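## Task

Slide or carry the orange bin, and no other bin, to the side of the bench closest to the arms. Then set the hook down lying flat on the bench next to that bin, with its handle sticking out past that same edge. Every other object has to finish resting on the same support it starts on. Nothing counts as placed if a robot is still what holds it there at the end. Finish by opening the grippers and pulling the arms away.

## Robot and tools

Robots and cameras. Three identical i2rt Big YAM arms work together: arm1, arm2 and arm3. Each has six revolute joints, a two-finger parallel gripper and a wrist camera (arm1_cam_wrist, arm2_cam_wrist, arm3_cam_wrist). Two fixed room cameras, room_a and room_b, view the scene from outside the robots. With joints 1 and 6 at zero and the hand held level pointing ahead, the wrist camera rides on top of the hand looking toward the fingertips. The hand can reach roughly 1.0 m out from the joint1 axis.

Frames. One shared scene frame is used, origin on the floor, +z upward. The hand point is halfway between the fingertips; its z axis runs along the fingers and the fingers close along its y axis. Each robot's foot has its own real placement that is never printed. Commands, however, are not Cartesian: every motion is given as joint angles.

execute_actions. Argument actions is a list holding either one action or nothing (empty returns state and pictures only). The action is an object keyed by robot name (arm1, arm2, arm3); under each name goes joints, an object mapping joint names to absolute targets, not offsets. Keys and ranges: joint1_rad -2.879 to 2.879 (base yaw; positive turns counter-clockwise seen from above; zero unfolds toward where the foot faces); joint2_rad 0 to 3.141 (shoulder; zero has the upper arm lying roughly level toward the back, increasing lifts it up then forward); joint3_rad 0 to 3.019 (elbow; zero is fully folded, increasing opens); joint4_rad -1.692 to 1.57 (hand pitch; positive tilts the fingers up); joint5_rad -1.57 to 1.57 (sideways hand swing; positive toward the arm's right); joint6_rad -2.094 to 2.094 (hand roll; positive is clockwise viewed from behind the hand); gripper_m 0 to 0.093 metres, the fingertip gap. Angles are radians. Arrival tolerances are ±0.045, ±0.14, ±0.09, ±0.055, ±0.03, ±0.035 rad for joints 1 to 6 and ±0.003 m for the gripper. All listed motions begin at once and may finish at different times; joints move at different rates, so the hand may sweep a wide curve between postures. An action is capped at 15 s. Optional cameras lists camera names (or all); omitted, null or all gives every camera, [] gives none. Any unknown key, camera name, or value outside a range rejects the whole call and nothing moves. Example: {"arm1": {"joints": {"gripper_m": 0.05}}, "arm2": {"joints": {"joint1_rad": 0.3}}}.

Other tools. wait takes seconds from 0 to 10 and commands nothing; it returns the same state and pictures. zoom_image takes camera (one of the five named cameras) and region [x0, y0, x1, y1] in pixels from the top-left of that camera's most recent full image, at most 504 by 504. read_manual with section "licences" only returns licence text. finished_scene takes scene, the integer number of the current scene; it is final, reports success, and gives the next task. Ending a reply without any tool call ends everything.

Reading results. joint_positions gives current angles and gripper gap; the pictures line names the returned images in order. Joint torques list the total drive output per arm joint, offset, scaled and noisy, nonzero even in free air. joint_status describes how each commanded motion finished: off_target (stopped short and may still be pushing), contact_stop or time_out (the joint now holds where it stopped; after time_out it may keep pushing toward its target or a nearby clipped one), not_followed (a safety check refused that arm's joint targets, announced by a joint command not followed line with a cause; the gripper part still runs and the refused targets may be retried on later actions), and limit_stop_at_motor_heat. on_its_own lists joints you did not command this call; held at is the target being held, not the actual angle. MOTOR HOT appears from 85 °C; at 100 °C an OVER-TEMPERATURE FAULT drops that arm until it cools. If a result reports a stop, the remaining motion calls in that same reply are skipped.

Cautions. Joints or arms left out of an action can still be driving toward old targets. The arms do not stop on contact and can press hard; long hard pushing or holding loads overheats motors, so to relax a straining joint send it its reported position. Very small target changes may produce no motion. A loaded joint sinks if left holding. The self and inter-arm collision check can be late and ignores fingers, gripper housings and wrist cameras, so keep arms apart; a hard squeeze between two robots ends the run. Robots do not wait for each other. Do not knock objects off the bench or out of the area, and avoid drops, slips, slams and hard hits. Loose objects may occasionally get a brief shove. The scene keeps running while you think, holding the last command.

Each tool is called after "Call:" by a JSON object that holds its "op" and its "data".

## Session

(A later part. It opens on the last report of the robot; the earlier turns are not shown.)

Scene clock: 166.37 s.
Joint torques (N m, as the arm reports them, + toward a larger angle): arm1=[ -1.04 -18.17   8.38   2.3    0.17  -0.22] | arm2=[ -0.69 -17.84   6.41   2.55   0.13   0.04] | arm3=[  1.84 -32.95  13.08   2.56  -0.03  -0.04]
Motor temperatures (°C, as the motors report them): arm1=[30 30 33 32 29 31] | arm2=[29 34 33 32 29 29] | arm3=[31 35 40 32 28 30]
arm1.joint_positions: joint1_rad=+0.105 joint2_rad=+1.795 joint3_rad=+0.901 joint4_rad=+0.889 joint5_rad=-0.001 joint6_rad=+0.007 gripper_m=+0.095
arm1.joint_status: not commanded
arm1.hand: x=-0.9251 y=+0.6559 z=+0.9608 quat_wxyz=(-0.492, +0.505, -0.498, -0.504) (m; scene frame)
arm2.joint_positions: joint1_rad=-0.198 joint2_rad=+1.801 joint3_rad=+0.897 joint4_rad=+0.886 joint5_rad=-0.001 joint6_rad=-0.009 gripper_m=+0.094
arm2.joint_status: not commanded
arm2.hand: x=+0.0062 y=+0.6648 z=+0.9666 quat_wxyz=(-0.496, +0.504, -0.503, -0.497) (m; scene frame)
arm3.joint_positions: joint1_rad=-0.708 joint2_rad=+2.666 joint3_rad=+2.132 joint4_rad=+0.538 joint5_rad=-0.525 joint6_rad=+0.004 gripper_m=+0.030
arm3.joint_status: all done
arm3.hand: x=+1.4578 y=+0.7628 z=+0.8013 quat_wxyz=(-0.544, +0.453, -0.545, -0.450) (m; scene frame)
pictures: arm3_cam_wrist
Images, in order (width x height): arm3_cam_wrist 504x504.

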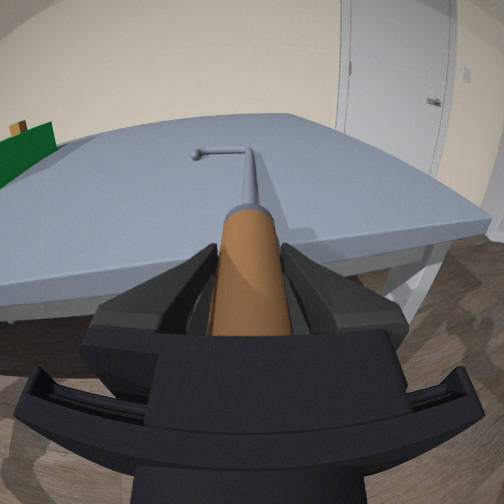

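Call:
{"op": "execute_actions", "data": {"actions": [{"arm3":{"joints":{"joint3_rad":2.14}}}], "cameras": []}}

Call:
{"op": "execute_actions", "data": {"actions": [{"arm3":{"joints":{"gripper_m":0.093}}}], "cameras": ["arm3_cam_wrist"]}}

Scene clock: 171.77 s.
Joint torques (N m, as the arm reports them, + toward a larger angle): arm1=[ -0.79 -18.46   8.21   2.33   0.17  -0.22] | arm2=[ -0.77 -18.08   6.42   2.54   0.13   0.04] | arm3=[  1.62 -32.73   8.76   2.54  -0.04  -0.03]
Motor temperatures (°C, as the motors report them): arm1=[30 30 33 32 29 31] | arm2=[29 34 34 32 29 29] | arm3=[31 35 40 32 28 30]
arm1.joint_positions: joint1_rad=+0.105 joint2_rad=+1.795 joint3_rad=+0.901 joint4_rad=+0.889 joint5_rad=-0.001 joint6_rad=+0.007 gripper_m=+0.095
arm1.joint_status: not commanded
arm1.hand: x=-0.9251 y=+0.6559 z=+0.9608 quat_wxyz=(-0.492, +0.505, -0.498, -0.504) (m; scene frame)
arm2.joint_positions: joint1_rad=-0.198 joint2_rad=+1.801 joint3_rad=+0.897 joint4_rad=+0.886 joint5_rad=-0.001 joint6_rad=-0.009 gripper_m=+0.094
arm2.joint_status: not commanded
arm2.hand: x=+0.0062 y=+0.6648 z=+0.9666 quat_wxyz=(-0.496, +0.504, -0.503, -0.497) (m; scene frame)
arm3.joint_positions: joint1_rad=-0.708 joint2_rad=+2.666 joint3_rad=+2.132 joint4_rad=+0.538 joint5_rad=-0.525 joint6_rad=+0.004 gripper_m=+0.030
arm3.joint_status: all done
arm3.hand: x=+1.4578 y=+0.7628 z=+0.8013 quat_wxyz=(-0.544, +0.453, -0.545, -0.450) (m; scene frame)
pictures: none
No camera images: the call's "cameras" was empty. Leave "cameras" out to get every camera's image.

Scene clock: 172.47 s.
Joint torques (N m, as the arm reports them, + toward a larger angle): arm1=[ -0.44 -18.61   8.21   2.38   0.16  -0.19] | arm2=[ -0.77 -17.98   6.37   2.56   0.12   0.04] | arm3=[  2.16 -32.42   8.73   2.48  -0.03  -0.04]
Motor temperatures (°C, as the motors report them): arm1=[30 30 33 32 29 31] | arm2=[29 34 34 32 29 29] | arm3=[31 35 40 32 28 30]
arm1.joint_positions: joint1_rad=+0.105 joint2_rad=+1.795 joint3_rad=+0.901 joint4_rad=+0.889 joint5_rad=-0.001 joint6_rad=+0.007 gripper_m=+0.095
arm1.joint_status: not commanded
arm1.hand: x=-0.9251 y=+0.6559 z=+0.9608 quat_wxyz=(-0.492, +0.505, -0.498, -0.504) (m; scene frame)
arm2.joint_positions: joint1_rad=-0.198 joint2_rad=+1.801 joint3_rad=+0.897 joint4_rad=+0.886 joint5_rad=-0.001 joint6_rad=-0.009 gripper_m=+0.094
arm2.joint_status: not commanded
arm2.hand: x=+0.0062 y=+0.6648 z=+0.9666 quat_wxyz=(-0.496, +0.504, -0.503, -0.497) (m; scene frame)
arm3.joint_positions: joint1_rad=-0.708 joint2_rad=+2.664 joint3_rad=+2.132 joint4_rad=+0.538 joint5_rad=-0.525 joint6_rad=+0.004 gripper_m=+0.093
arm3.joint_status: all done
arm3.hand: x=+1.4579 y=+0.7629 z=+0.8031 quat_wxyz=(-0.544, +0.453, -0.544, -0.450) (m; scene frame)
pictures: arm3_cam_wrist
Images, in order (width x height): arm3_cam_wrist 504x504.

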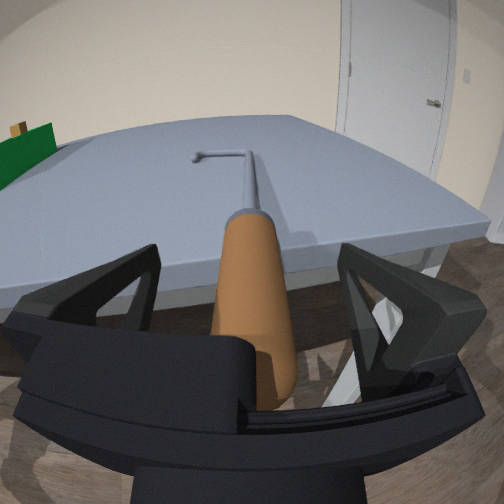

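Call:
{"op": "execute_actions", "data": {"actions": [{"arm3":{"joints":{"joint3_rad":2.09,"joint4_rad":0.59}}}], "cameras": []}}

Call:
{"op": "execute_actions", "data": {"actions": [{"arm3":{"joints":{"joint6_rad":1.57}}}], "cameras": ["arm3_cam_wrist","room_a"]}}

Scene clock: 178.80 s.
Joint torques (N m, as the arm reports them, + toward a larger angle): arm1=[ -0.92 -18.84   8.16   2.43   0.2   -0.18] | arm2=[ -0.71 -17.86   6.36   2.59   0.13   0.03] | arm3=[  1.99 -31.59   7.62   2.75  -0.05  -0.06]
Motor temperatures (°C, as the motors report them): arm1=[30 30 33 32 29 31] | arm2=[29 34 34 32 29 29] | arm3=[31 36 39 32 28 30]
arm1.joint_positions: joint1_rad=+0.105 joint2_rad=+1.795 joint3_rad=+0.901 joint4_rad=+0.889 joint5_rad=-0.001 joint6_rad=+0.007 gripper_m=+0.095
arm1.joint_status: not commanded
arm1.hand: x=-0.9251 y=+0.6559 z=+0.9608 quat_wxyz=(-0.492, +0.505, -0.498, -0.504) (m; scene frame)
arm2.joint_positions: joint1_rad=-0.198 joint2_rad=+1.801 joint3_rad=+0.897 joint4_rad=+0.886 joint5_rad=-0.001 joint6_rad=-0.009 gripper_m=+0.094
arm2.joint_status: not commanded
arm2.hand: x=+0.0062 y=+0.6648 z=+0.9666 quat_wxyz=(-0.496, +0.504, -0.503, -0.497) (m; scene frame)
arm3.joint_positions: joint1_rad=-0.708 joint2_rad=+2.658 joint3_rad=+2.094 joint4_rad=+0.569 joint5_rad=-0.525 joint6_rad=+0.004 gripper_m=+0.093
arm3.joint_status: all done
arm3.hand: x=+1.4534 y=+0.7575 z=+0.7950 quat_wxyz=(-0.544, +0.453, -0.544, -0.450) (m; scene frame)
pictures: none
No camera images: the call's "cameras" was empty. Leave "cameras" out to get every camera's image.

Scene clock: 180.97 s.
Joint torques (N m, as the arm reports them, + toward a larger angle): arm1=[ -0.68 -18.51   8.25   2.25   0.19  -0.22] | arm2=[ -0.67 -17.79   6.37   2.59   0.13   0.04] | arm3=[  2.02 -31.71   7.64   2.84  -0.05   0.  ]
Motor temperatures (°C, as the motors report them): arm1=[30 30 33 32 29 31] | arm2=[29 34 34 32 29 29] | arm3=[31 36 38 32 28 30]
arm1.joint_positions: joint1_rad=+0.105 joint2_rad=+1.795 joint3_rad=+0.901 joint4_rad=+0.889 joint5_rad=-0.001 joint6_rad=+0.007 gripper_m=+0.095
arm1.joint_status: not commanded
arm1.hand: x=-0.9251 y=+0.6559 z=+0.9608 quat_wxyz=(-0.492, +0.505, -0.498, -0.504) (m; scene frame)
arm2.joint_positions: joint1_rad=-0.198 joint2_rad=+1.801 joint3_rad=+0.897 joint4_rad=+0.886 joint5_rad=-0.001 joint6_rad=-0.009 gripper_m=+0.094
arm2.joint_status: not commanded
arm2.hand: x=+0.0062 y=+0.6648 z=+0.9666 quat_wxyz=(-0.496, +0.504, -0.503, -0.497) (m; scene frame)
arm3.joint_positions: joint1_rad=-0.708 joint2_rad=+2.658 joint3_rad=+2.094 joint4_rad=+0.569 joint5_rad=-0.525 joint6_rad=+1.561 gripper_m=+0.093
arm3.joint_status: all done
arm3.hand: x=+1.4534 y=+0.7575 z=+0.7950 quat_wxyz=(-0.072, -0.059, -0.706, -0.702) (m; scene frame)
pictures: arm3_cam_wrist, room_a
Images, in order (width x height): arm3_cam_wrist 504x504, room_a 504x504.

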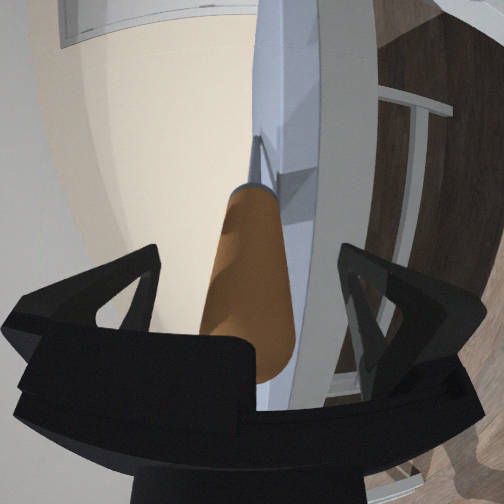

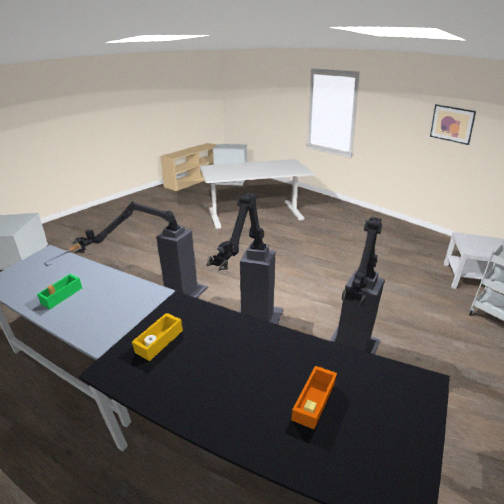

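Nicely centred.

Call:
{"op": "execute_actions", "data": {"actions": [{"arm3":{"joints":{"gripper_m":0.0}}}], "cameras": ["arm3_cam_wrist"]}}

Call:
{"op": "execute_actions", "data": {"actions": [{"arm3":{"joints":{"joint2_rad":2.43,"joint4_rad":0.42}}}], "cameras": ["arm3_cam_wrist","room_a"]}}

Scene clock: 184.57 s.
Joint torques (N m, as the arm reports them, + toward a larger angle): arm1=[ -1.01 -18.82   8.09   2.39   0.19  -0.22] | arm2=[ -0.71 -17.84   6.41   2.54   0.13   0.04] | arm3=[  2.16 -31.69   7.79   2.76  -0.03  -0.02]
Motor temperatures (°C, as the motors report them): arm1=[30 30 33 32 29 31] | arm2=[29 34 34 32 29 29] | arm3=[31 36 38 32 28 30]
arm1.joint_positions: joint1_rad=+0.105 joint2_rad=+1.795 joint3_rad=+0.901 joint4_rad=+0.889 joint5_rad=-0.001 joint6_rad=+0.007 gripper_m=+0.095
arm1.joint_status: not commanded
arm1.hand: x=-0.9251 y=+0.6559 z=+0.9608 quat_wxyz=(-0.492, +0.505, -0.498, -0.504) (m; scene frame)
arm2.joint_positions: joint1_rad=-0.198 joint2_rad=+1.801 joint3_rad=+0.897 joint4_rad=+0.886 joint5_rad=-0.001 joint6_rad=-0.009 gripper_m=+0.094
arm2.joint_status: not commanded
arm2.hand: x=+0.0062 y=+0.6648 z=+0.9666 quat_wxyz=(-0.496, +0.504, -0.503, -0.497) (m; scene frame)
arm3.joint_positions: joint1_rad=-0.708 joint2_rad=+2.658 joint3_rad=+2.093 joint4_rad=+0.571 joint5_rad=-0.525 joint6_rad=+1.562 gripper_m=+0.030
arm3.joint_status: gripper_m off_target (ended at +0.030, target +0.000)
arm3.hand: x=+1.4531 y=+0.7573 z=+0.7947 quat_wxyz=(-0.071, -0.060, -0.705, -0.703) (m; scene frame)
pictures: arm3_cam_wrist
Images, in order (width x height): arm3_cam_wrist 504x504.

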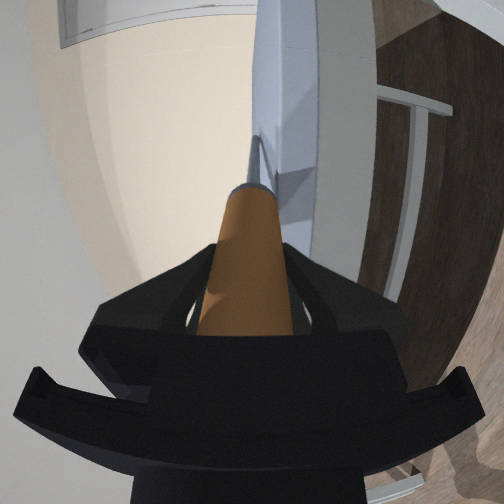

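Scene clock: 185.80 s.
Joint torques (N m, as the arm reports them, + toward a larger angle): arm1=[ -0.34 -18.11   8.22   2.28   0.18  -0.19] | arm2=[ -0.7  -17.65   6.39   2.57   0.12   0.04] | arm3=[  1.95 -33.02  10.31   2.88  -0.02  -0.03]
Motor temperatures (°C, as the motors report them): arm1=[30 30 33 32 29 31] | arm2=[29 34 34 32 29 29] | arm3=[31 36 38 32 28 30]
arm1.joint_positions: joint1_rad=+0.105 joint2_rad=+1.795 joint3_rad=+0.901 joint4_rad=+0.889 joint5_rad=-0.001 joint6_rad=+0.007 gripper_m=+0.095
arm1.joint_status: not commanded
arm1.hand: x=-0.9251 y=+0.6559 z=+0.9608 quat_wxyz=(-0.492, +0.505, -0.498, -0.504) (m; scene frame)
arm2.joint_positions: joint1_rad=-0.198 joint2_rad=+1.801 joint3_rad=+0.897 joint4_rad=+0.886 joint5_rad=-0.001 joint6_rad=-0.009 gripper_m=+0.094
arm2.joint_status: not commanded
arm2.hand: x=+0.0062 y=+0.6648 z=+0.9666 quat_wxyz=(-0.496, +0.504, -0.503, -0.497) (m; scene frame)
arm3.joint_positions: joint1_rad=-0.708 joint2_rad=+2.483 joint3_rad=+2.071 joint4_rad=+0.399 joint5_rad=-0.525 joint6_rad=+1.563 gripper_m=+0.030
arm3.joint_status: all done
arm3.hand: x=+1.4537 y=+0.7594 z=+0.9040 quat_wxyz=(-0.067, -0.064, -0.711, -0.697) (m; scene frame)
pictures: arm3_cam_wrist, room_a
Images, in order (width x height): arm3_cam_wrist 504x504, room_a 504x504.

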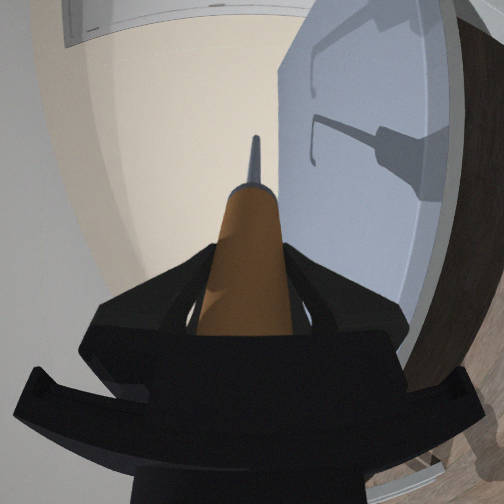

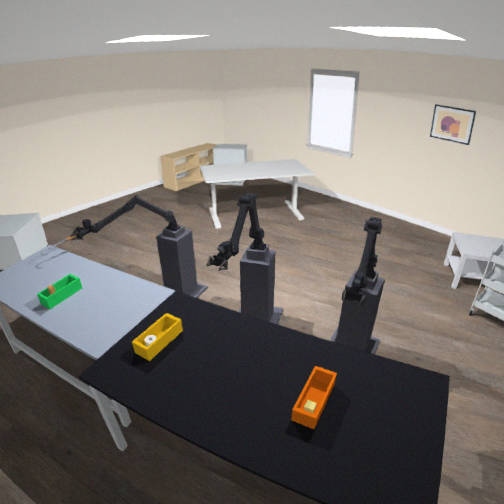

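Call:
{"op": "execute_actions", "data": {"actions": [{"arm3":{"joints":{"joint2_rad":2.17,"joint3_rad":1.87,"joint4_rad":0.37}},"arm2":{"joints":{"joint1_rad":0.2,"joint2_rad":1.5,"joint3_rad":0.7,"joint4_rad":0.8,"joint6_rad":1.57}},"arm1":{"joints":{"joint1_rad":0.3,"joint6_rad":1.57}}}], "cameras": []}}

Call:
{"op": "execute_actions", "data": {"actions": [{"arm3":{"joints":{"joint1_rad":0.0,"joint5_rad":0.0}}}], "cameras": ["arm3_cam_wrist"]}}

Call:
{"op": "execute_actions", "data": {"actions": [{"arm3":{"joints":{"joint1_rad":0.65,"joint5_rad":0.646}}}]}}

Scene clock: 199.50 s.
Joint torques (N m, as the arm reports them, + toward a larger angle): arm1=[ -0.56 -19.01   8.33   2.4    0.17  -0.13] | arm2=[ -1.17 -12.92   7.22   1.9    0.17  -0.05] | arm3=[  2.   -29.3   11.12   3.22  -0.07  -0.02]
Motor temperatures (°C, as the motors report them): arm1=[30 30 33 32 29 31] | arm2=[29 34 34 32 29 29] | arm3=[31 36 38 32 28 30]
arm1.joint_positions: joint1_rad=+0.307 joint2_rad=+1.795 joint3_rad=+0.901 joint4_rad=+0.889 joint5_rad=-0.001 joint6_rad=+1.561 gripper_m=+0.095
arm1.joint_status: all done
arm1.hand: x=-1.0567 y=+0.6402 z=+0.9605 quat_wxyz=(+0.074, +0.082, -0.705, -0.701) (m; scene frame)
arm2.joint_positions: joint1_rad=+0.206 joint2_rad=+1.495 joint3_rad=+0.695 joint4_rad=+0.801 joint5_rad=-0.002 joint6_rad=+1.561 gripper_m=+0.094
arm2.joint_status: all done
arm2.hand: x=-0.2187 y=+0.5349 z=+1.0287 quat_wxyz=(+0.142, +0.143, -0.689, -0.696) (m; scene frame)
arm3.joint_positions: joint1_rad=-0.708 joint2_rad=+2.214 joint3_rad=+1.844 joint4_rad=+0.338 joint5_rad=-0.523 joint6_rad=+1.563 gripper_m=+0.030
arm3.joint_status: all done
arm3.hand: x=+1.4187 y=+0.7196 z=+0.9990 quat_wxyz=(-0.064, -0.068, -0.716, -0.692) (m; scene frame)
pictures: none
No camera images: the call's "cameras" was empty. Leave "cameras" out to get every camera's image.

Scene clock: 201.73 s.
Joint torques (N m, as the arm reports them, + toward a larger angle): arm1=[ -0.66 -18.54   8.23   2.37   0.21  -0.14] | arm2=[ -0.81 -12.99   7.17   1.9    0.17  -0.05] | arm3=[  1.41 -30.53  11.02   3.34  -0.01  -0.03]
Motor temperatures (°C, as the motors report them): arm1=[30 30 33 32 29 31] | arm2=[29 34 34 32 29 29] | arm3=[31 36 38 32 28 30]
arm1.joint_positions: joint1_rad=+0.307 joint2_rad=+1.795 joint3_rad=+0.901 joint4_rad=+0.889 joint5_rad=-0.001 joint6_rad=+1.562 gripper_m=+0.095
arm1.joint_status: not commanded
arm1.hand: x=-1.0567 y=+0.6402 z=+0.9605 quat_wxyz=(+0.074, +0.082, -0.705, -0.701) (m; scene frame)
arm2.joint_positions: joint1_rad=+0.206 joint2_rad=+1.495 joint3_rad=+0.695 joint4_rad=+0.801 joint5_rad=-0.002 joint6_rad=+1.561 gripper_m=+0.094
arm2.joint_status: not commanded
arm2.hand: x=-0.2187 y=+0.5349 z=+1.0287 quat_wxyz=(+0.142, +0.143, -0.689, -0.696) (m; scene frame)
arm3.joint_positions: joint1_rad=-0.001 joint2_rad=+2.220 joint3_rad=+1.844 joint4_rad=+0.338 joint5_rad=+0.000 joint6_rad=+1.563 gripper_m=+0.030
arm3.joint_status: all done
arm3.hand: x=+0.9110 y=+0.9010 z=+0.9896 quat_wxyz=(-0.005, +0.003, -0.723, -0.691) (m; scene frame)
pictures: arm3_cam_wrist
Images, in order (width x height): arm3_cam_wrist 504x504.

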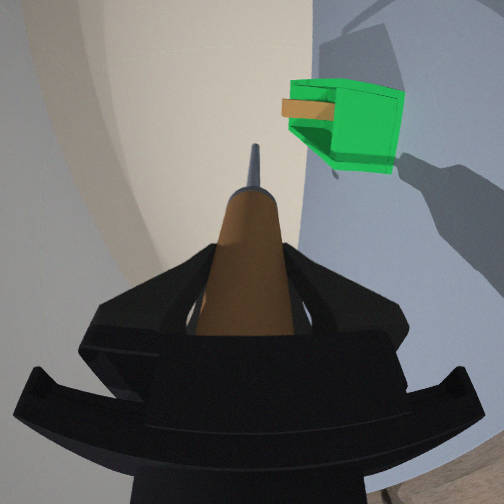

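Scene clock: 203.90 s.
Joint torques (N m, as the arm reports them, + toward a larger angle): arm1=[ -0.64 -18.73   8.17   2.3    0.18  -0.16] | arm2=[ -0.97 -12.89   7.18   1.93   0.16  -0.05] | arm3=[  1.78 -30.24  10.71   3.19   0.04  -0.02]
Motor temperatures (°C, as the motors report them): arm1=[30 30 33 32 29 31] | arm2=[29 34 34 32 29 29] | arm3=[31 36 38 32 29 30]
arm1.joint_positions: joint1_rad=+0.307 joint2_rad=+1.795 joint3_rad=+0.901 joint4_rad=+0.889 joint5_rad=-0.001 joint6_rad=+1.562 gripper_m=+0.095
arm1.joint_status: not commanded
arm1.hand: x=-1.0567 y=+0.6402 z=+0.9605 quat_wxyz=(+0.074, +0.082, -0.705, -0.701) (m; scene frame)
arm2.joint_positions: joint1_rad=+0.206 joint2_rad=+1.495 joint3_rad=+0.695 joint4_rad=+0.801 joint5_rad=-0.002 joint6_rad=+1.561 gripper_m=+0.094
arm2.joint_status: not commanded
arm2.hand: x=-0.2187 y=+0.5349 z=+1.0287 quat_wxyz=(+0.142, +0.143, -0.689, -0.696) (m; scene frame)
arm3.joint_positions: joint1_rad=+0.648 joint2_rad=+2.220 joint3_rad=+1.844 joint4_rad=+0.338 joint5_rad=+0.645 joint6_rad=+1.563 gripper_m=+0.030
arm3.joint_status: all done
arm3.hand: x=+0.4661 y=+0.7534 z=+0.9902 quat_wxyz=(-0.012, +0.013, -0.720, -0.693) (m; scene frame)
pictures: arm1_cam_wrist, arm2_cam_wrist, arm3_cam_wrist, room_a, room_b
Images, in order (width x height): arm1_cam_wrist 504x504, arm2_cam_wrist 504x504, arm3_cam_wrist 504x504, room_a 504x504, room_b 504x504.

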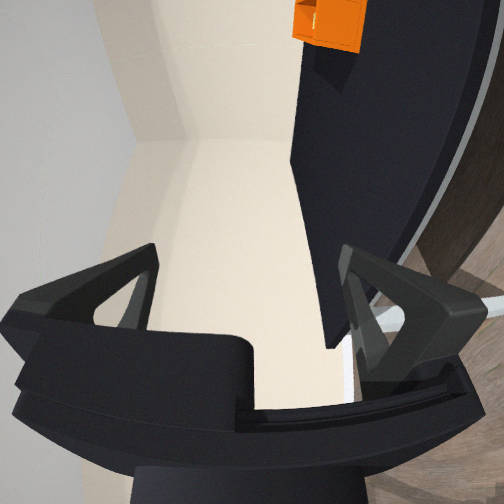

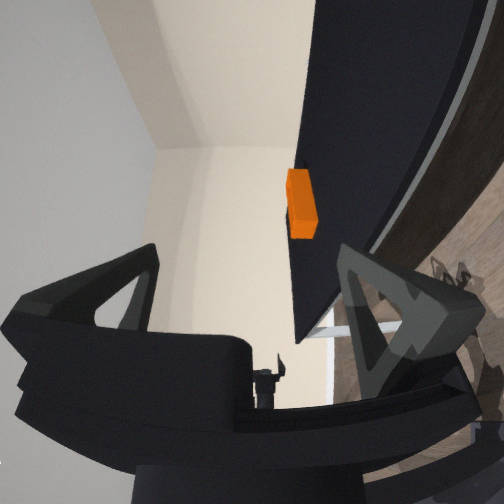

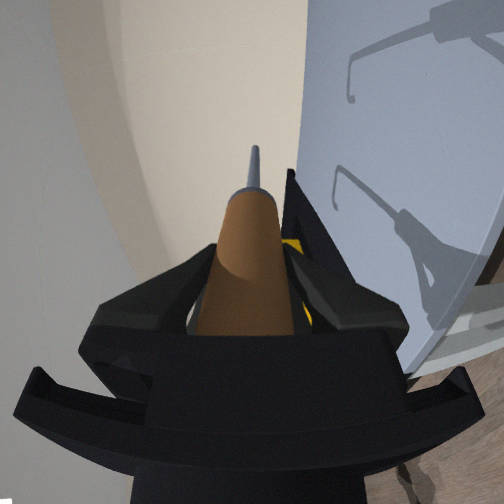

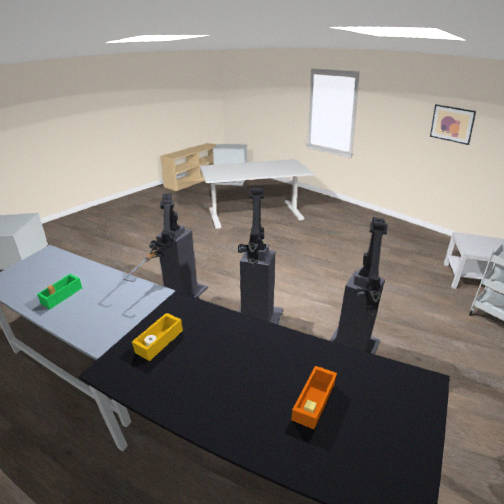

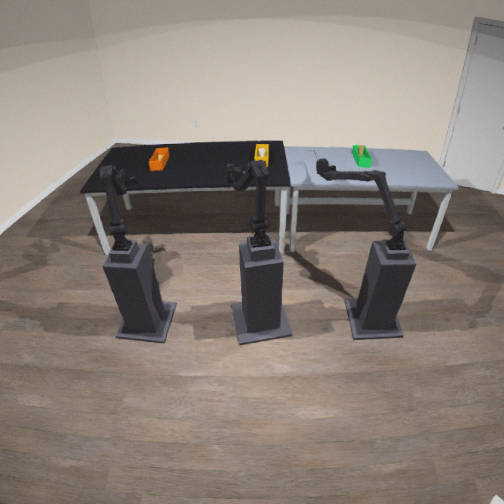

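Call:
{"op": "execute_actions", "data": {"actions": [{"arm3":{"joints":{"joint2_rad":2.45,"joint4_rad":0.69}}}], "cameras": ["arm3_cam_wrist"]}}

Scene clock: 211.13 s.
Joint torques (N m, as the arm reports them, + toward a larger angle): arm1=[ -1.33 -18.2    8.2    2.38   0.16  -0.12] | arm2=[ -0.9  -12.96   7.2    1.94   0.16  -0.05] | arm3=[  1.77 -33.85   9.47   2.87   0.04  -0.11]
Motor temperatures (°C, as the motors report them): arm1=[30 30 33 32 29 31] | arm2=[29 34 34 32 29 29] | arm3=[31 36 38 32 28 30]
arm1.joint_positions: joint1_rad=+0.307 joint2_rad=+1.795 joint3_rad=+0.901 joint4_rad=+0.889 joint5_rad=-0.001 joint6_rad=+1.562 gripper_m=+0.095
arm1.joint_status: not commanded
arm1.hand: x=-1.0567 y=+0.6402 z=+0.9605 quat_wxyz=(+0.074, +0.082, -0.705, -0.701) (m; scene frame)
arm2.joint_positions: joint1_rad=+0.206 joint2_rad=+1.495 joint3_rad=+0.695 joint4_rad=+0.801 joint5_rad=-0.002 joint6_rad=+1.561 gripper_m=+0.094
arm2.joint_status: not commanded
arm2.hand: x=-0.2187 y=+0.5349 z=+1.0287 quat_wxyz=(+0.142, +0.143, -0.689, -0.696) (m; scene frame)
arm3.joint_positions: joint1_rad=+0.649 joint2_rad=+2.526 joint3_rad=+1.844 joint4_rad=+0.667 joint5_rad=+0.645 joint6_rad=+1.572 gripper_m=+0.030
arm3.joint_status: all done
arm3.hand: x=+0.4624 y=+0.7567 z=+0.7966 quat_wxyz=(-0.004, +0.005, -0.714, -0.700) (m; scene frame)
pictures: arm3_cam_wrist
Images, in order (width x height): arm3_cam_wrist 504x504.

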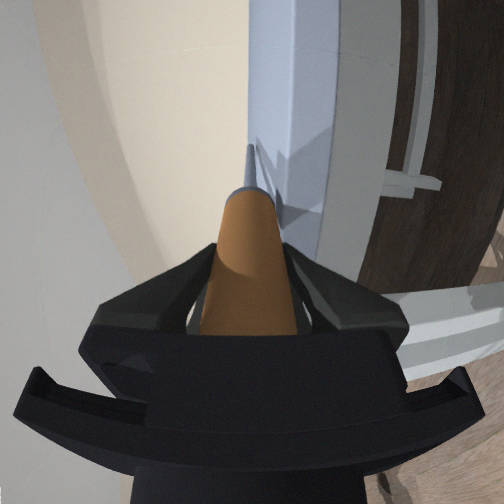

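Call:
{"op": "execute_actions", "data": {"actions": [{"arm3":{"joints":{"gripper_m":0.093,"joint2_rad":2.495}}}], "cameras": ["arm3_cam_wrist"]}}

Scene clock: 215.23 s.
Joint torques (N m, as the arm reports them, + toward a larger angle): arm1=[ -0.19 -18.51   8.38   2.41   0.21  -0.09] | arm2=[ -1.06 -12.8    7.16   1.89   0.17  -0.05] | arm3=[  1.56 -29.47   9.45   2.62   0.03  -0.12]
Motor temperatures (°C, as the motors report them): arm1=[30 30 33 32 29 31] | arm2=[29 34 34 32 29 29] | arm3=[31 37 38 32 28 30]
arm1.joint_positions: joint1_rad=+0.307 joint2_rad=+1.795 joint3_rad=+0.901 joint4_rad=+0.889 joint5_rad=-0.001 joint6_rad=+1.562 gripper_m=+0.095
arm1.joint_status: not commanded
arm1.hand: x=-1.0567 y=+0.6402 z=+0.9605 quat_wxyz=(+0.074, +0.082, -0.705, -0.701) (m; scene frame)
arm2.joint_positions: joint1_rad=+0.206 joint2_rad=+1.495 joint3_rad=+0.695 joint4_rad=+0.801 joint5_rad=-0.002 joint6_rad=+1.561 gripper_m=+0.094
arm2.joint_status: not commanded
arm2.hand: x=-0.2187 y=+0.5349 z=+1.0287 quat_wxyz=(+0.142, +0.143, -0.689, -0.696) (m; scene frame)
arm3.joint_positions: joint1_rad=+0.649 joint2_rad=+2.523 joint3_rad=+1.844 joint4_rad=+0.671 joint5_rad=+0.645 joint6_rad=+1.572 gripper_m=+0.093
arm3.joint_status: all done
arm3.hand: x=+0.4624 y=+0.7569 z=+0.8003 quat_wxyz=(-0.002, +0.003, -0.712, -0.702) (m; scene frame)
pictures: arm3_cam_wrist
Images, in order (width x height): arm3_cam_wrist 504x504.

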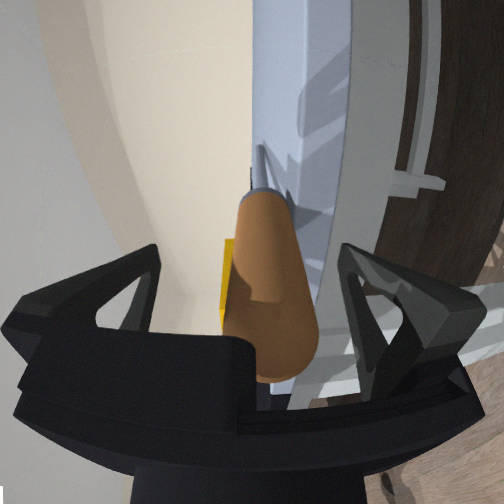

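Call:
{"op": "execute_actions", "data": {"actions": [{"arm3":{"joints":{"joint2_rad":2.41,"joint3_rad":1.58,"joint4_rad":0.85}}}], "cameras": ["arm3_cam_wrist"]}}

Call:
{"op": "execute_actions", "data": {"actions": [{"arm3":{"joints":{"joint2_rad":2.32,"joint3_rad":1.33,"joint4_rad":1.0}}}], "cameras": ["arm3_cam_wrist","room_a"]}}

Scene clock: 223.47 s.
Joint torques (N m, as the arm reports them, + toward a larger angle): arm1=[ -0.7  -18.4    8.3    2.44   0.14  -0.18] | arm2=[ -1.04 -12.95   7.19   1.9    0.17  -0.05] | arm3=[  1.81 -25.76   6.6    2.69   0.03  -0.13]
Motor temperatures (°C, as the motors report them): arm1=[30 30 33 32 29 31] | arm2=[29 34 34 31 29 29] | arm3=[31 36 37 32 28 30]
arm1.joint_positions: joint1_rad=+0.307 joint2_rad=+1.795 joint3_rad=+0.901 joint4_rad=+0.889 joint5_rad=-0.001 joint6_rad=+1.562 gripper_m=+0.095
arm1.joint_status: not commanded
arm1.hand: x=-1.0567 y=+0.6402 z=+0.9605 quat_wxyz=(+0.074, +0.082, -0.705, -0.701) (m; scene frame)
arm2.joint_positions: joint1_rad=+0.206 joint2_rad=+1.495 joint3_rad=+0.695 joint4_rad=+0.801 joint5_rad=-0.002 joint6_rad=+1.561 gripper_m=+0.094
arm2.joint_status: not commanded
arm2.hand: x=-0.2187 y=+0.5349 z=+1.0287 quat_wxyz=(+0.142, +0.143, -0.689, -0.696) (m; scene frame)
arm3.joint_positions: joint1_rad=+0.649 joint2_rad=+2.426 joint3_rad=+1.578 joint4_rad=+0.831 joint5_rad=+0.645 joint6_rad=+1.572 gripper_m=+0.093
arm3.joint_status: all done
arm3.hand: x=+0.4997 y=+0.7073 z=+0.7854 quat_wxyz=(-0.004, +0.005, -0.715, -0.699) (m; scene frame)
pictures: arm3_cam_wrist
Images, in order (width x height): arm3_cam_wrist 504x504.

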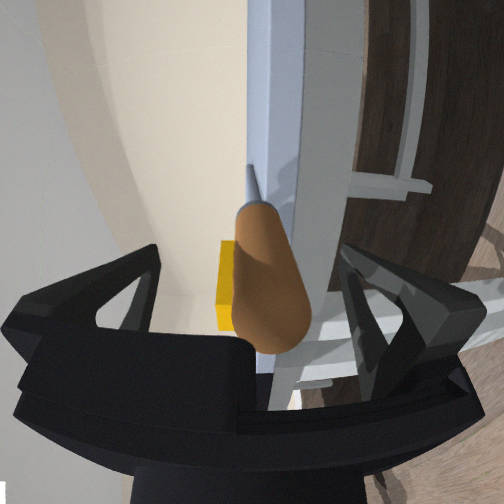

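Scene clock: 224.47 s.
Joint torques (N m, as the arm reports them, + toward a larger angle): arm1=[ -1.   -18.47   8.42   2.31   0.21  -0.12] | arm2=[ -1.11 -12.98   7.19   1.86   0.16  -0.05] | arm3=[  1.21 -23.19   5.14   2.64   0.05  -0.12]
Motor temperatures (°C, as the motors report them): arm1=[30 30 33 32 29 31] | arm2=[29 34 34 31 29 29] | arm3=[31 36 37 32 28 30]
arm1.joint_positions: joint1_rad=+0.307 joint2_rad=+1.795 joint3_rad=+0.901 joint4_rad=+0.889 joint5_rad=-0.001 joint6_rad=+1.562 gripper_m=+0.095
arm1.joint_status: not commanded
arm1.hand: x=-1.0567 y=+0.6402 z=+0.9605 quat_wxyz=(+0.074, +0.082, -0.705, -0.701) (m; scene frame)
arm2.joint_positions: joint1_rad=+0.206 joint2_rad=+1.495 joint3_rad=+0.695 joint4_rad=+0.801 joint5_rad=-0.002 joint6_rad=+1.561 gripper_m=+0.094
arm2.joint_status: not commanded
arm2.hand: x=-0.2187 y=+0.5349 z=+1.0287 quat_wxyz=(+0.142, +0.143, -0.689, -0.696) (m; scene frame)
arm3.joint_positions: joint1_rad=+0.649 joint2_rad=+2.330 joint3_rad=+1.331 joint4_rad=+0.981 joint5_rad=+0.645 joint6_rad=+1.572 gripper_m=+0.093
arm3.joint_status: all done
arm3.hand: x=+0.5398 y=+0.6542 z=+0.7817 quat_wxyz=(-0.004, +0.005, -0.715, -0.699) (m; scene frame)
pictures: arm3_cam_wrist, room_a
Images, in order (width x height): arm3_cam_wrist 504x504, room_a 504x504.

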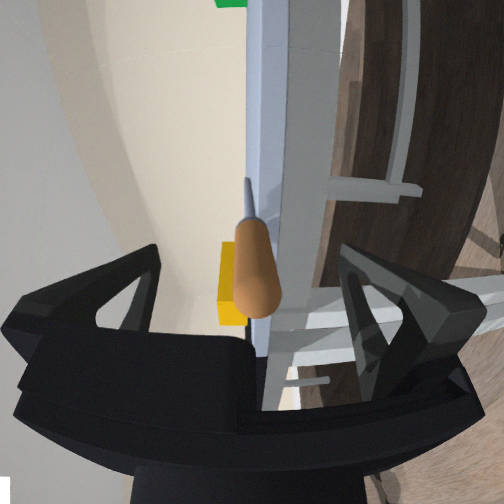

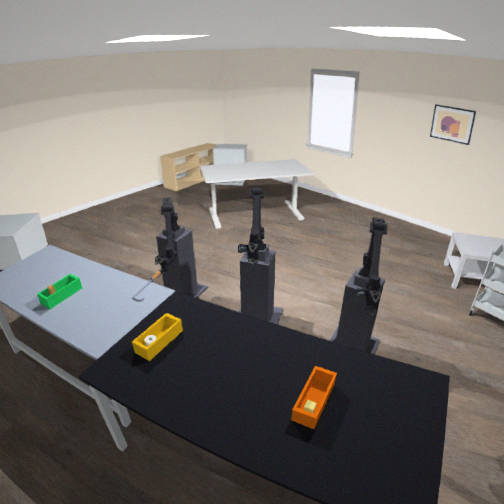

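Call:
{"op": "execute_actions", "data": {"actions": [{"arm3":{"joints":{"joint1_rad":-0.2,"joint2_rad":1.0,"joint3_rad":0.5,"joint4_rad":0.5,"joint5_rad":0.645}},"arm2":{"joints":{"joint1_rad":-0.6,"joint5_rad":-0.79}}}], "cameras": ["room_b"]}}

Call:
{"op": "execute_actions", "data": {"actions": [{"arm2":{"joints":{"joint1_rad":-0.99,"joint2_rad":2.2,"joint3_rad":1.3,"joint4_rad":0.95}}}], "cameras": []}}

Call:
{"op": "execute_actions", "data": {"actions": [{"arm2":{"joints":{"joint2_rad":2.42,"joint3_rad":1.49,"joint4_rad":1.01}}}], "cameras": ["arm2_cam_wrist","room_a","room_b"]}}

Scene clock: 239.93 s.
Joint torques (N m, as the arm reports them, + toward a larger angle): arm1=[ -1.36 -18.63   8.28   2.28   0.21  -0.15] | arm2=[ -0.36 -12.96   7.07   1.78   0.01  -0.05] | arm3=[ 0.62 -6.15  7.59  1.42 -0.1  -0.11]
Motor temperatures (°C, as the motors report them): arm1=[30 30 33 32 29 31] | arm2=[29 34 34 31 29 29] | arm3=[31 35 36 32 28 30]
arm1.joint_positions: joint1_rad=+0.307 joint2_rad=+1.795 joint3_rad=+0.901 joint4_rad=+0.889 joint5_rad=-0.001 joint6_rad=+1.562 gripper_m=+0.095
arm1.joint_status: not commanded
arm1.hand: x=-1.0567 y=+0.6402 z=+0.9605 quat_wxyz=(+0.074, +0.082, -0.705, -0.701) (m; scene frame)
arm2.joint_positions: joint1_rad=-0.604 joint2_rad=+1.496 joint3_rad=+0.695 joint4_rad=+0.801 joint5_rad=-0.788 joint6_rad=+1.562 gripper_m=+0.094
arm2.joint_status: all done
arm2.hand: x=+0.1012 y=+0.5359 z=+1.0250 quat_wxyz=(+0.134, +0.134, -0.692, -0.697) (m; scene frame)
arm3.joint_positions: joint1_rad=-0.192 joint2_rad=+0.999 joint3_rad=+0.507 joint4_rad=+0.508 joint5_rad=+0.647 joint6_rad=+1.572 gripper_m=+0.093
arm3.joint_status: all done
arm3.hand: x=+1.0914 y=+0.3895 z=+1.0620 quat_wxyz=(-0.290, -0.288, -0.642, -0.649) (m; scene frame)
pictures: room_b
Images, in order (width x height): room_b 504x504.

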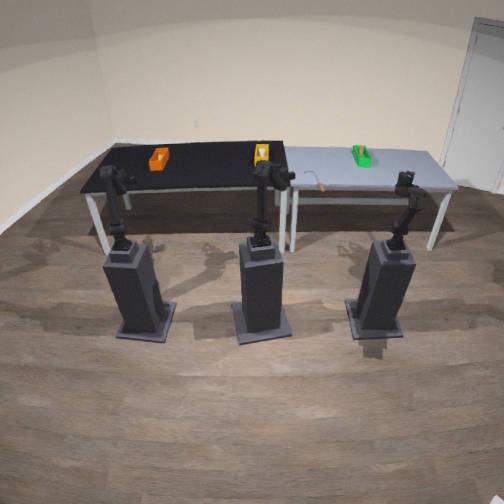

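Scene clock: 241.47 s.
Joint torques (N m, as the arm reports them, + toward a larger angle): arm1=[ -0.68 -18.65   8.31   2.19   0.19  -0.18] | arm2=[ -0.9  -25.45   8.53   2.5    0.03  -0.07] | arm3=[ 0.77 -5.1   7.61  1.48 -0.11 -0.12]
Motor temperatures (°C, as the motors report them): arm1=[30 30 33 32 29 31] | arm2=[29 34 35 32 29 29] | arm3=[31 35 36 32 28 30]
arm1.joint_positions: joint1_rad=+0.307 joint2_rad=+1.795 joint3_rad=+0.901 joint4_rad=+0.889 joint5_rad=-0.001 joint6_rad=+1.562 gripper_m=+0.095
arm1.joint_status: not commanded
arm1.hand: x=-1.0567 y=+0.6402 z=+0.9605 quat_wxyz=(+0.074, +0.082, -0.705, -0.701) (m; scene frame)
arm2.joint_positions: joint1_rad=-0.988 joint2_rad=+2.225 joint3_rad=+1.257 joint4_rad=+0.935 joint5_rad=-0.789 joint6_rad=+1.563 gripper_m=+0.094
arm2.joint_status: all done
arm2.hand: x=+0.4291 y=+0.6004 z=+0.8517 quat_wxyz=(+0.009, -0.009, -0.714, -0.700) (m; scene frame)
arm3.joint_positions: joint1_rad=-0.192 joint2_rad=+0.999 joint3_rad=+0.507 joint4_rad=+0.508 joint5_rad=+0.647 joint6_rad=+1.572 gripper_m=+0.093
arm3.joint_status: not commanded
arm3.hand: x=+1.0914 y=+0.3895 z=+1.0620 quat_wxyz=(-0.290, -0.288, -0.642, -0.649) (m; scene frame)
pictures: none
No camera images: the call's "cameras" was empty. Leave "cameras" out to get every camera's image.

Scene clock: 242.57 s.
Joint torques (N m, as the arm reports them, + toward a larger angle): arm1=[ -1.28 -17.65   8.29   2.27   0.14  -0.12] | arm2=[ -0.92 -27.37   7.85   2.57   0.07  -0.06] | arm3=[ 1.24 -5.25  7.62  1.52 -0.1  -0.11]
Motor temperatures (°C, as the motors report them): arm1=[30 30 33 32 29 31] | arm2=[29 34 35 32 29 29] | arm3=[31 35 36 32 28 30]
arm1.joint_positions: joint1_rad=+0.307 joint2_rad=+1.795 joint3_rad=+0.901 joint4_rad=+0.889 joint5_rad=-0.001 joint6_rad=+1.562 gripper_m=+0.095
arm1.joint_status: not commanded
arm1.hand: x=-1.0567 y=+0.6402 z=+0.9605 quat_wxyz=(+0.074, +0.082, -0.705, -0.701) (m; scene frame)
arm2.joint_positions: joint1_rad=-0.988 joint2_rad=+2.442 joint3_rad=+1.457 joint4_rad=+0.995 joint5_rad=-0.789 joint6_rad=+1.563 gripper_m=+0.094
arm2.joint_status: all done
arm2.hand: x=+0.4595 y=+0.6315 z=+0.7891 quat_wxyz=(-0.002, +0.002, -0.703, -0.711) (m; scene frame)
arm3.joint_positions: joint1_rad=-0.192 joint2_rad=+0.999 joint3_rad=+0.507 joint4_rad=+0.508 joint5_rad=+0.647 joint6_rad=+1.572 gripper_m=+0.093
arm3.joint_status: not commanded
arm3.hand: x=+1.0914 y=+0.3895 z=+1.0620 quat_wxyz=(-0.290, -0.288, -0.642, -0.649) (m; scene frame)
pictures: arm2_cam_wrist, room_a, room_b
Images, in order (width x height): arm2_cam_wrist 504x504, room_a 504x504, room_b 504x504.

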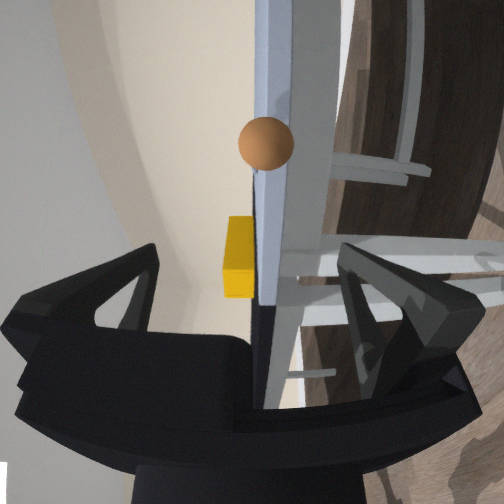

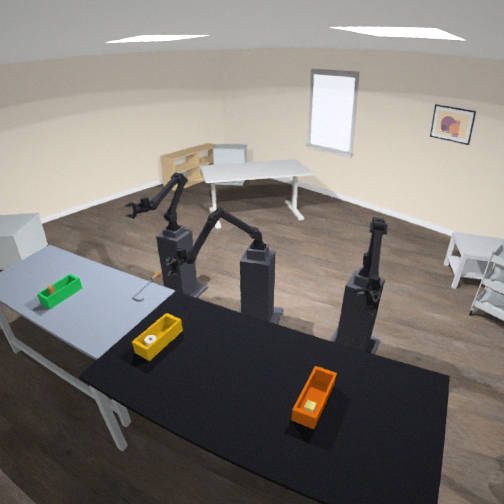

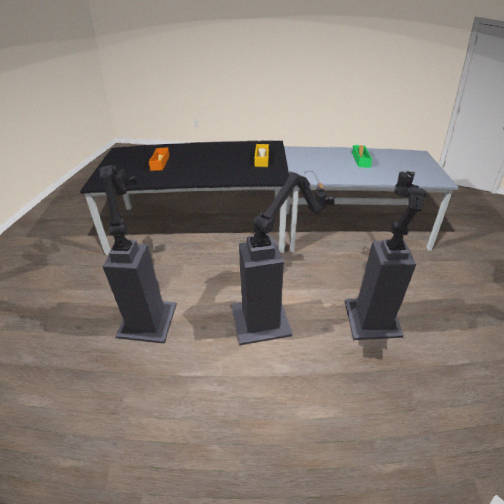

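Call:
{"op": "execute_actions", "data": {"actions": [{"arm2":{"joints":{"joint1_rad":-1.065,"joint5_rad":-1.064}}}], "cameras": []}}

Call:
{"op": "execute_actions", "data": {"actions": [{"arm2":{"joints":{"joint2_rad":2.54,"joint3_rad":1.755,"joint4_rad":0.845}}}], "cameras": ["arm2_cam_wrist"]}}

Scene clock: 251.80 s.
Joint torques (N m, as the arm reports them, + toward a larger angle): arm1=[ -0.97 -18.43   8.04   2.33   0.19  -0.16] | arm2=[ -0.49 -27.     7.71   2.33   0.02  -0.06] | arm3=[ 1.04 -5.19  7.58  1.55 -0.11 -0.13]
Motor temperatures (°C, as the motors report them): arm1=[30 31 33 32 29 31] | arm2=[29 35 35 32 29 29] | arm3=[31 34 36 32 28 30]
arm1.joint_positions: joint1_rad=+0.307 joint2_rad=+1.795 joint3_rad=+0.901 joint4_rad=+0.889 joint5_rad=-0.001 joint6_rad=+1.562 gripper_m=+0.095
arm1.joint_status: not commanded
arm1.hand: x=-1.0567 y=+0.6402 z=+0.9605 quat_wxyz=(+0.074, +0.082, -0.705, -0.701) (m; scene frame)
arm2.joint_positions: joint1_rad=-1.068 joint2_rad=+2.442 joint3_rad=+1.457 joint4_rad=+0.995 joint5_rad=-1.062 joint6_rad=+1.563 gripper_m=+0.094
arm2.joint_status: all done
arm2.hand: x=+0.4617 y=+0.5901 z=+0.7886 quat_wxyz=(+0.065, +0.070, -0.700, -0.708) (m; scene frame)
arm3.joint_positions: joint1_rad=-0.192 joint2_rad=+0.999 joint3_rad=+0.507 joint4_rad=+0.508 joint5_rad=+0.647 joint6_rad=+1.572 gripper_m=+0.093
arm3.joint_status: not commanded
arm3.hand: x=+1.0914 y=+0.3895 z=+1.0620 quat_wxyz=(-0.290, -0.288, -0.642, -0.649) (m; scene frame)
pictures: none
No camera images: the call's "cameras" was empty. Leave "cameras" out to get every camera's image.

Scene clock: 252.83 s.
Joint torques (N m, as the arm reports them, + toward a larger angle): arm1=[ -1.15 -18.4    8.32   2.42   0.16  -0.15] | arm2=[ -0.1  -27.9    9.03   1.48   0.09  -0.07] | arm3=[ 0.64 -5.23  7.65  1.5  -0.1  -0.14]
Motor temperatures (°C, as the motors report them): arm1=[30 31 33 32 29 31] | arm2=[29 35 35 32 29 29] | arm3=[31 34 36 32 28 30]
arm1.joint_positions: joint1_rad=+0.307 joint2_rad=+1.795 joint3_rad=+0.901 joint4_rad=+0.889 joint5_rad=-0.001 joint6_rad=+1.562 gripper_m=+0.095
arm1.joint_status: not commanded
arm1.hand: x=-1.0567 y=+0.6402 z=+0.9605 quat_wxyz=(+0.074, +0.082, -0.705, -0.701) (m; scene frame)
arm2.joint_positions: joint1_rad=-1.068 joint2_rad=+2.553 joint3_rad=+1.714 joint4_rad=+0.849 joint5_rad=-1.064 joint6_rad=+1.563 gripper_m=+0.094
arm2.joint_status: all done
arm2.hand: x=+0.5097 y=+0.6309 z=+0.7841 quat_wxyz=(+0.066, +0.071, -0.700, -0.708) (m; scene frame)
arm3.joint_positions: joint1_rad=-0.192 joint2_rad=+0.999 joint3_rad=+0.507 joint4_rad=+0.508 joint5_rad=+0.647 joint6_rad=+1.572 gripper_m=+0.093
arm3.joint_status: not commanded
arm3.hand: x=+1.0914 y=+0.3895 z=+1.0620 quat_wxyz=(-0.290, -0.288, -0.642, -0.649) (m; scene frame)
pictures: arm2_cam_wrist
Images, in order (width x height): arm2_cam_wrist 504x504.

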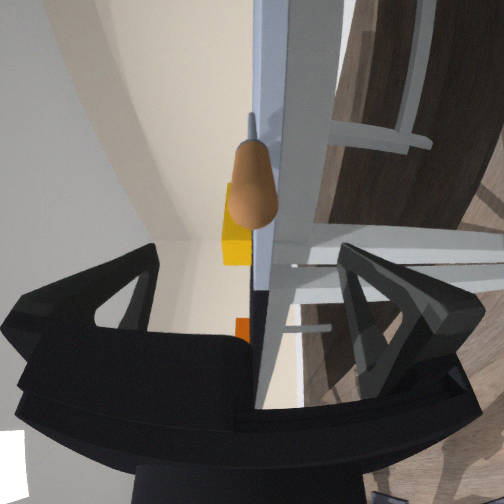

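Call:
{"op": "execute_actions", "data": {"actions": [{"arm2":{"joints":{"joint1_rad":-1.0,"joint5_rad":-0.96,"joint2_rad":2.60,"joint3_rad":1.885,"joint4_rad":0.765}}}], "cameras": ["arm2_cam_wrist"]}}

Call:
{"op": "execute_actions", "data": {"actions": [{"arm2":{"joints":{"joint1_rad":-0.933,"joint5_rad":-0.862,"joint2_rad":2.66,"joint3_rad":2.03,"joint4_rad":0.685}}}], "cameras": ["arm2_cam_wrist","room_a"]}}

Scene clock: 263.27 s.
Joint torques (N m, as the arm reports them, + toward a larger angle): arm1=[ -0.37 -18.76   8.28   2.38   0.21  -0.15] | arm2=[ -1.43 -28.43  10.21   1.56   0.17  -0.06] | arm3=[ 0.95 -5.39  7.63  1.49 -0.11 -0.14]
Motor temperatures (°C, as the motors report them): arm1=[30 31 33 32 29 31] | arm2=[29 36 35 31 29 29] | arm3=[31 33 36 32 28 30]
arm1.joint_positions: joint1_rad=+0.307 joint2_rad=+1.795 joint3_rad=+0.901 joint4_rad=+0.889 joint5_rad=-0.001 joint6_rad=+1.562 gripper_m=+0.095
arm1.joint_status: not commanded
arm1.hand: x=-1.0567 y=+0.6402 z=+0.9605 quat_wxyz=(+0.074, +0.082, -0.705, -0.701) (m; scene frame)
arm2.joint_positions: joint1_rad=-0.996 joint2_rad=+2.601 joint3_rad=+1.835 joint4_rad=+0.771 joint5_rad=-0.962 joint6_rad=+1.563 gripper_m=+0.094
arm2.joint_status: all done
arm2.hand: x=+0.4999 y=+0.6881 z=+0.7856 quat_wxyz=(+0.057, +0.058, -0.702, -0.708) (m; scene frame)
arm3.joint_positions: joint1_rad=-0.192 joint2_rad=+0.999 joint3_rad=+0.507 joint4_rad=+0.508 joint5_rad=+0.647 joint6_rad=+1.572 gripper_m=+0.093
arm3.joint_status: not commanded
arm3.hand: x=+1.0914 y=+0.3895 z=+1.0620 quat_wxyz=(-0.290, -0.288, -0.642, -0.649) (m; scene frame)
pictures: arm2_cam_wrist
Images, in order (width x height): arm2_cam_wrist 504x504.

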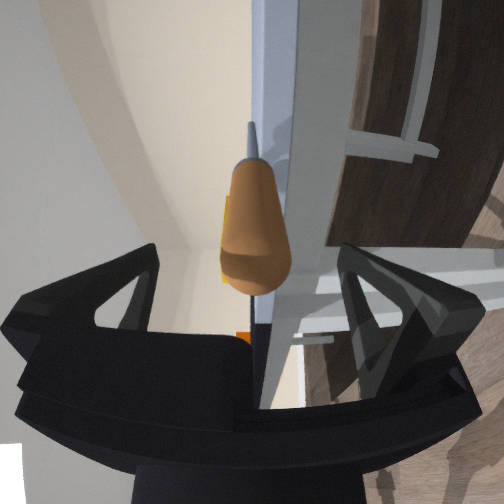

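Scene clock: 264.33 s.
Joint torques (N m, as the arm reports them, + toward a larger angle): arm1=[ -1.14 -18.46   8.19   2.21   0.18  -0.15] | arm2=[ -0.9  -29.59  10.89   1.59   0.13  -0.07] | arm3=[ 0.82 -5.21  7.68  1.5  -0.11 -0.13]
Motor temperatures (°C, as the motors report them): arm1=[30 31 33 32 29 31] | arm2=[29 36 36 31 29 29] | arm3=[31 33 36 32 28 30]
arm1.joint_positions: joint1_rad=+0.307 joint2_rad=+1.795 joint3_rad=+0.901 joint4_rad=+0.889 joint5_rad=-0.001 joint6_rad=+1.562 gripper_m=+0.095
arm1.joint_status: not commanded
arm1.hand: x=-1.0567 y=+0.6402 z=+0.9605 quat_wxyz=(+0.074, +0.082, -0.705, -0.701) (m; scene frame)
arm2.joint_positions: joint1_rad=-0.927 joint2_rad=+2.665 joint3_rad=+1.976 joint4_rad=+0.690 joint5_rad=-0.863 joint6_rad=+1.563 gripper_m=+0.094
arm2.joint_status: all done
arm2.hand: x=+0.4869 y=+0.7447 z=+0.7845 quat_wxyz=(+0.047, +0.047, -0.703, -0.708) (m; scene frame)
arm3.joint_positions: joint1_rad=-0.192 joint2_rad=+0.999 joint3_rad=+0.507 joint4_rad=+0.508 joint5_rad=+0.647 joint6_rad=+1.572 gripper_m=+0.093
arm3.joint_status: not commanded
arm3.hand: x=+1.0914 y=+0.3895 z=+1.0620 quat_wxyz=(-0.290, -0.288, -0.642, -0.649) (m; scene frame)
pictures: arm2_cam_wrist, room_a
Images, in order (width x height): arm2_cam_wrist 504x504, room_a 504x504.

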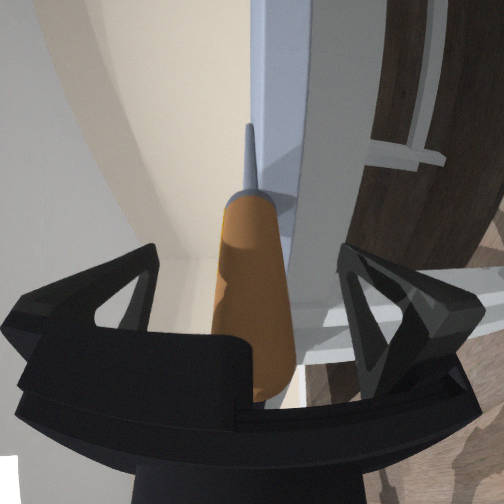

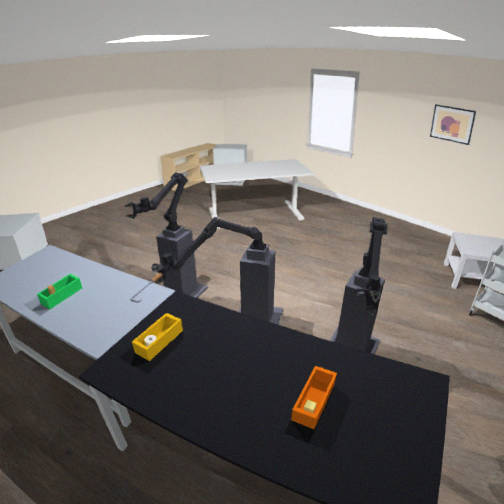

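Call:
{"op": "execute_actions", "data": {"actions": [{"arm2":{"joints":{"gripper_m":0.0}}}], "cameras": []}}

Call:
{"op": "execute_actions", "data": {"actions": [{"arm2":{"joints":{"joint2_rad":2.25,"joint3_rad":1.9,"joint4_rad":0.42}}}], "cameras": ["arm2_cam_wrist","room_a"]}}

Scene clock: 270.80 s.
Joint torques (N m, as the arm reports them, + toward a larger angle): arm1=[ -1.6  -18.19   7.98   2.23   0.19  -0.09] | arm2=[ -0.85 -29.51  10.88   1.7    0.1   -0.07] | arm3=[ 0.79 -5.37  7.63  1.54 -0.1  -0.12]
Motor temperatures (°C, as the motors report them): arm1=[30 31 33 32 29 31] | arm2=[29 37 36 31 29 29] | arm3=[31 33 36 32 28 30]
arm1.joint_positions: joint1_rad=+0.307 joint2_rad=+1.795 joint3_rad=+0.901 joint4_rad=+0.889 joint5_rad=-0.001 joint6_rad=+1.562 gripper_m=+0.095
arm1.joint_status: not commanded
arm1.hand: x=-1.0567 y=+0.6402 z=+0.9605 quat_wxyz=(+0.074, +0.082, -0.705, -0.701) (m; scene frame)
arm2.joint_positions: joint1_rad=-0.927 joint2_rad=+2.666 joint3_rad=+1.976 joint4_rad=+0.688 joint5_rad=-0.862 joint6_rad=+1.563 gripper_m=+0.030
arm2.joint_status: gripper_m off_target (ended at +0.030, target +0.000)
arm2.hand: x=+0.4869 y=+0.7446 z=+0.7835 quat_wxyz=(+0.048, +0.046, -0.704, -0.707) (m; scene frame)
arm3.joint_positions: joint1_rad=-0.192 joint2_rad=+0.999 joint3_rad=+0.507 joint4_rad=+0.508 joint5_rad=+0.647 joint6_rad=+1.572 gripper_m=+0.093
arm3.joint_status: not commanded
arm3.hand: x=+1.0914 y=+0.3895 z=+1.0620 quat_wxyz=(-0.290, -0.288, -0.642, -0.649) (m; scene frame)
pictures: none
No camera images: the call's "cameras" was empty. Leave "cameras" out to get every camera's image.

Scene clock: 272.37 s.
Joint torques (N m, as the arm reports them, + toward a larger angle): arm1=[ -0.8  -18.31   8.23   2.3    0.19  -0.12] | arm2=[ -0.73 -31.57  11.17   2.73   0.02  -0.09] | arm3=[ 0.77 -5.35  7.63  1.5  -0.1  -0.13]
Motor temperatures (°C, as the motors report them): arm1=[30 31 33 32 29 31] | arm2=[29 37 36 31 29 29] | arm3=[31 33 36 32 28 30]
arm1.joint_positions: joint1_rad=+0.307 joint2_rad=+1.795 joint3_rad=+0.901 joint4_rad=+0.889 joint5_rad=-0.001 joint6_rad=+1.562 gripper_m=+0.095
arm1.joint_status: not commanded
arm1.hand: x=-1.0567 y=+0.6402 z=+0.9605 quat_wxyz=(+0.074, +0.082, -0.705, -0.701) (m; scene frame)
arm2.joint_positions: joint1_rad=-0.928 joint2_rad=+2.291 joint3_rad=+1.857 joint4_rad=+0.400 joint5_rad=-0.860 joint6_rad=+1.563 gripper_m=+0.030
arm2.joint_status: all done
arm2.hand: x=+0.4800 y=+0.7320 z=+0.9869 quat_wxyz=(+0.055, +0.037, -0.712, -0.699) (m; scene frame)
arm3.joint_positions: joint1_rad=-0.192 joint2_rad=+0.999 joint3_rad=+0.507 joint4_rad=+0.508 joint5_rad=+0.647 joint6_rad=+1.572 gripper_m=+0.093
arm3.joint_status: not commanded
arm3.hand: x=+1.0914 y=+0.3895 z=+1.0620 quat_wxyz=(-0.290, -0.288, -0.642, -0.649) (m; scene frame)
pictures: arm2_cam_wrist, room_a
Images, in order (width x height): arm2_cam_wrist 504x504, room_a 504x504.

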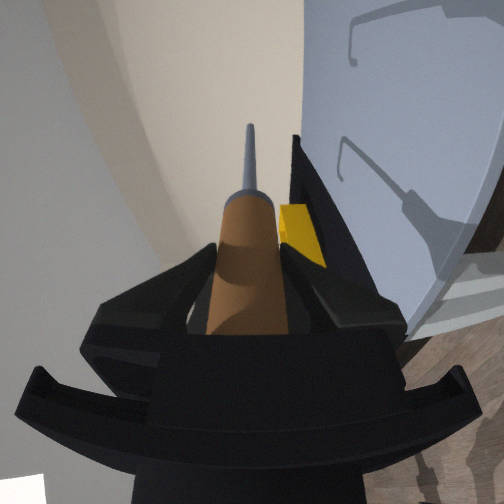

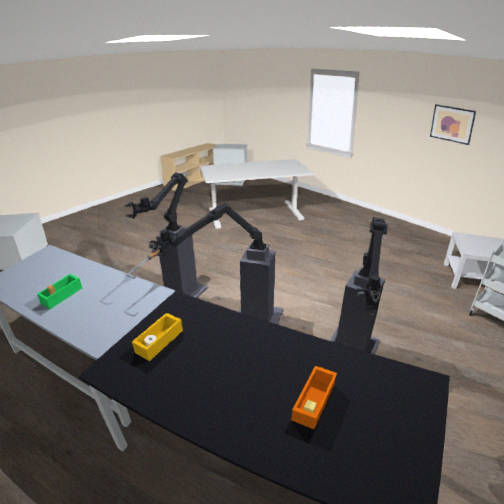

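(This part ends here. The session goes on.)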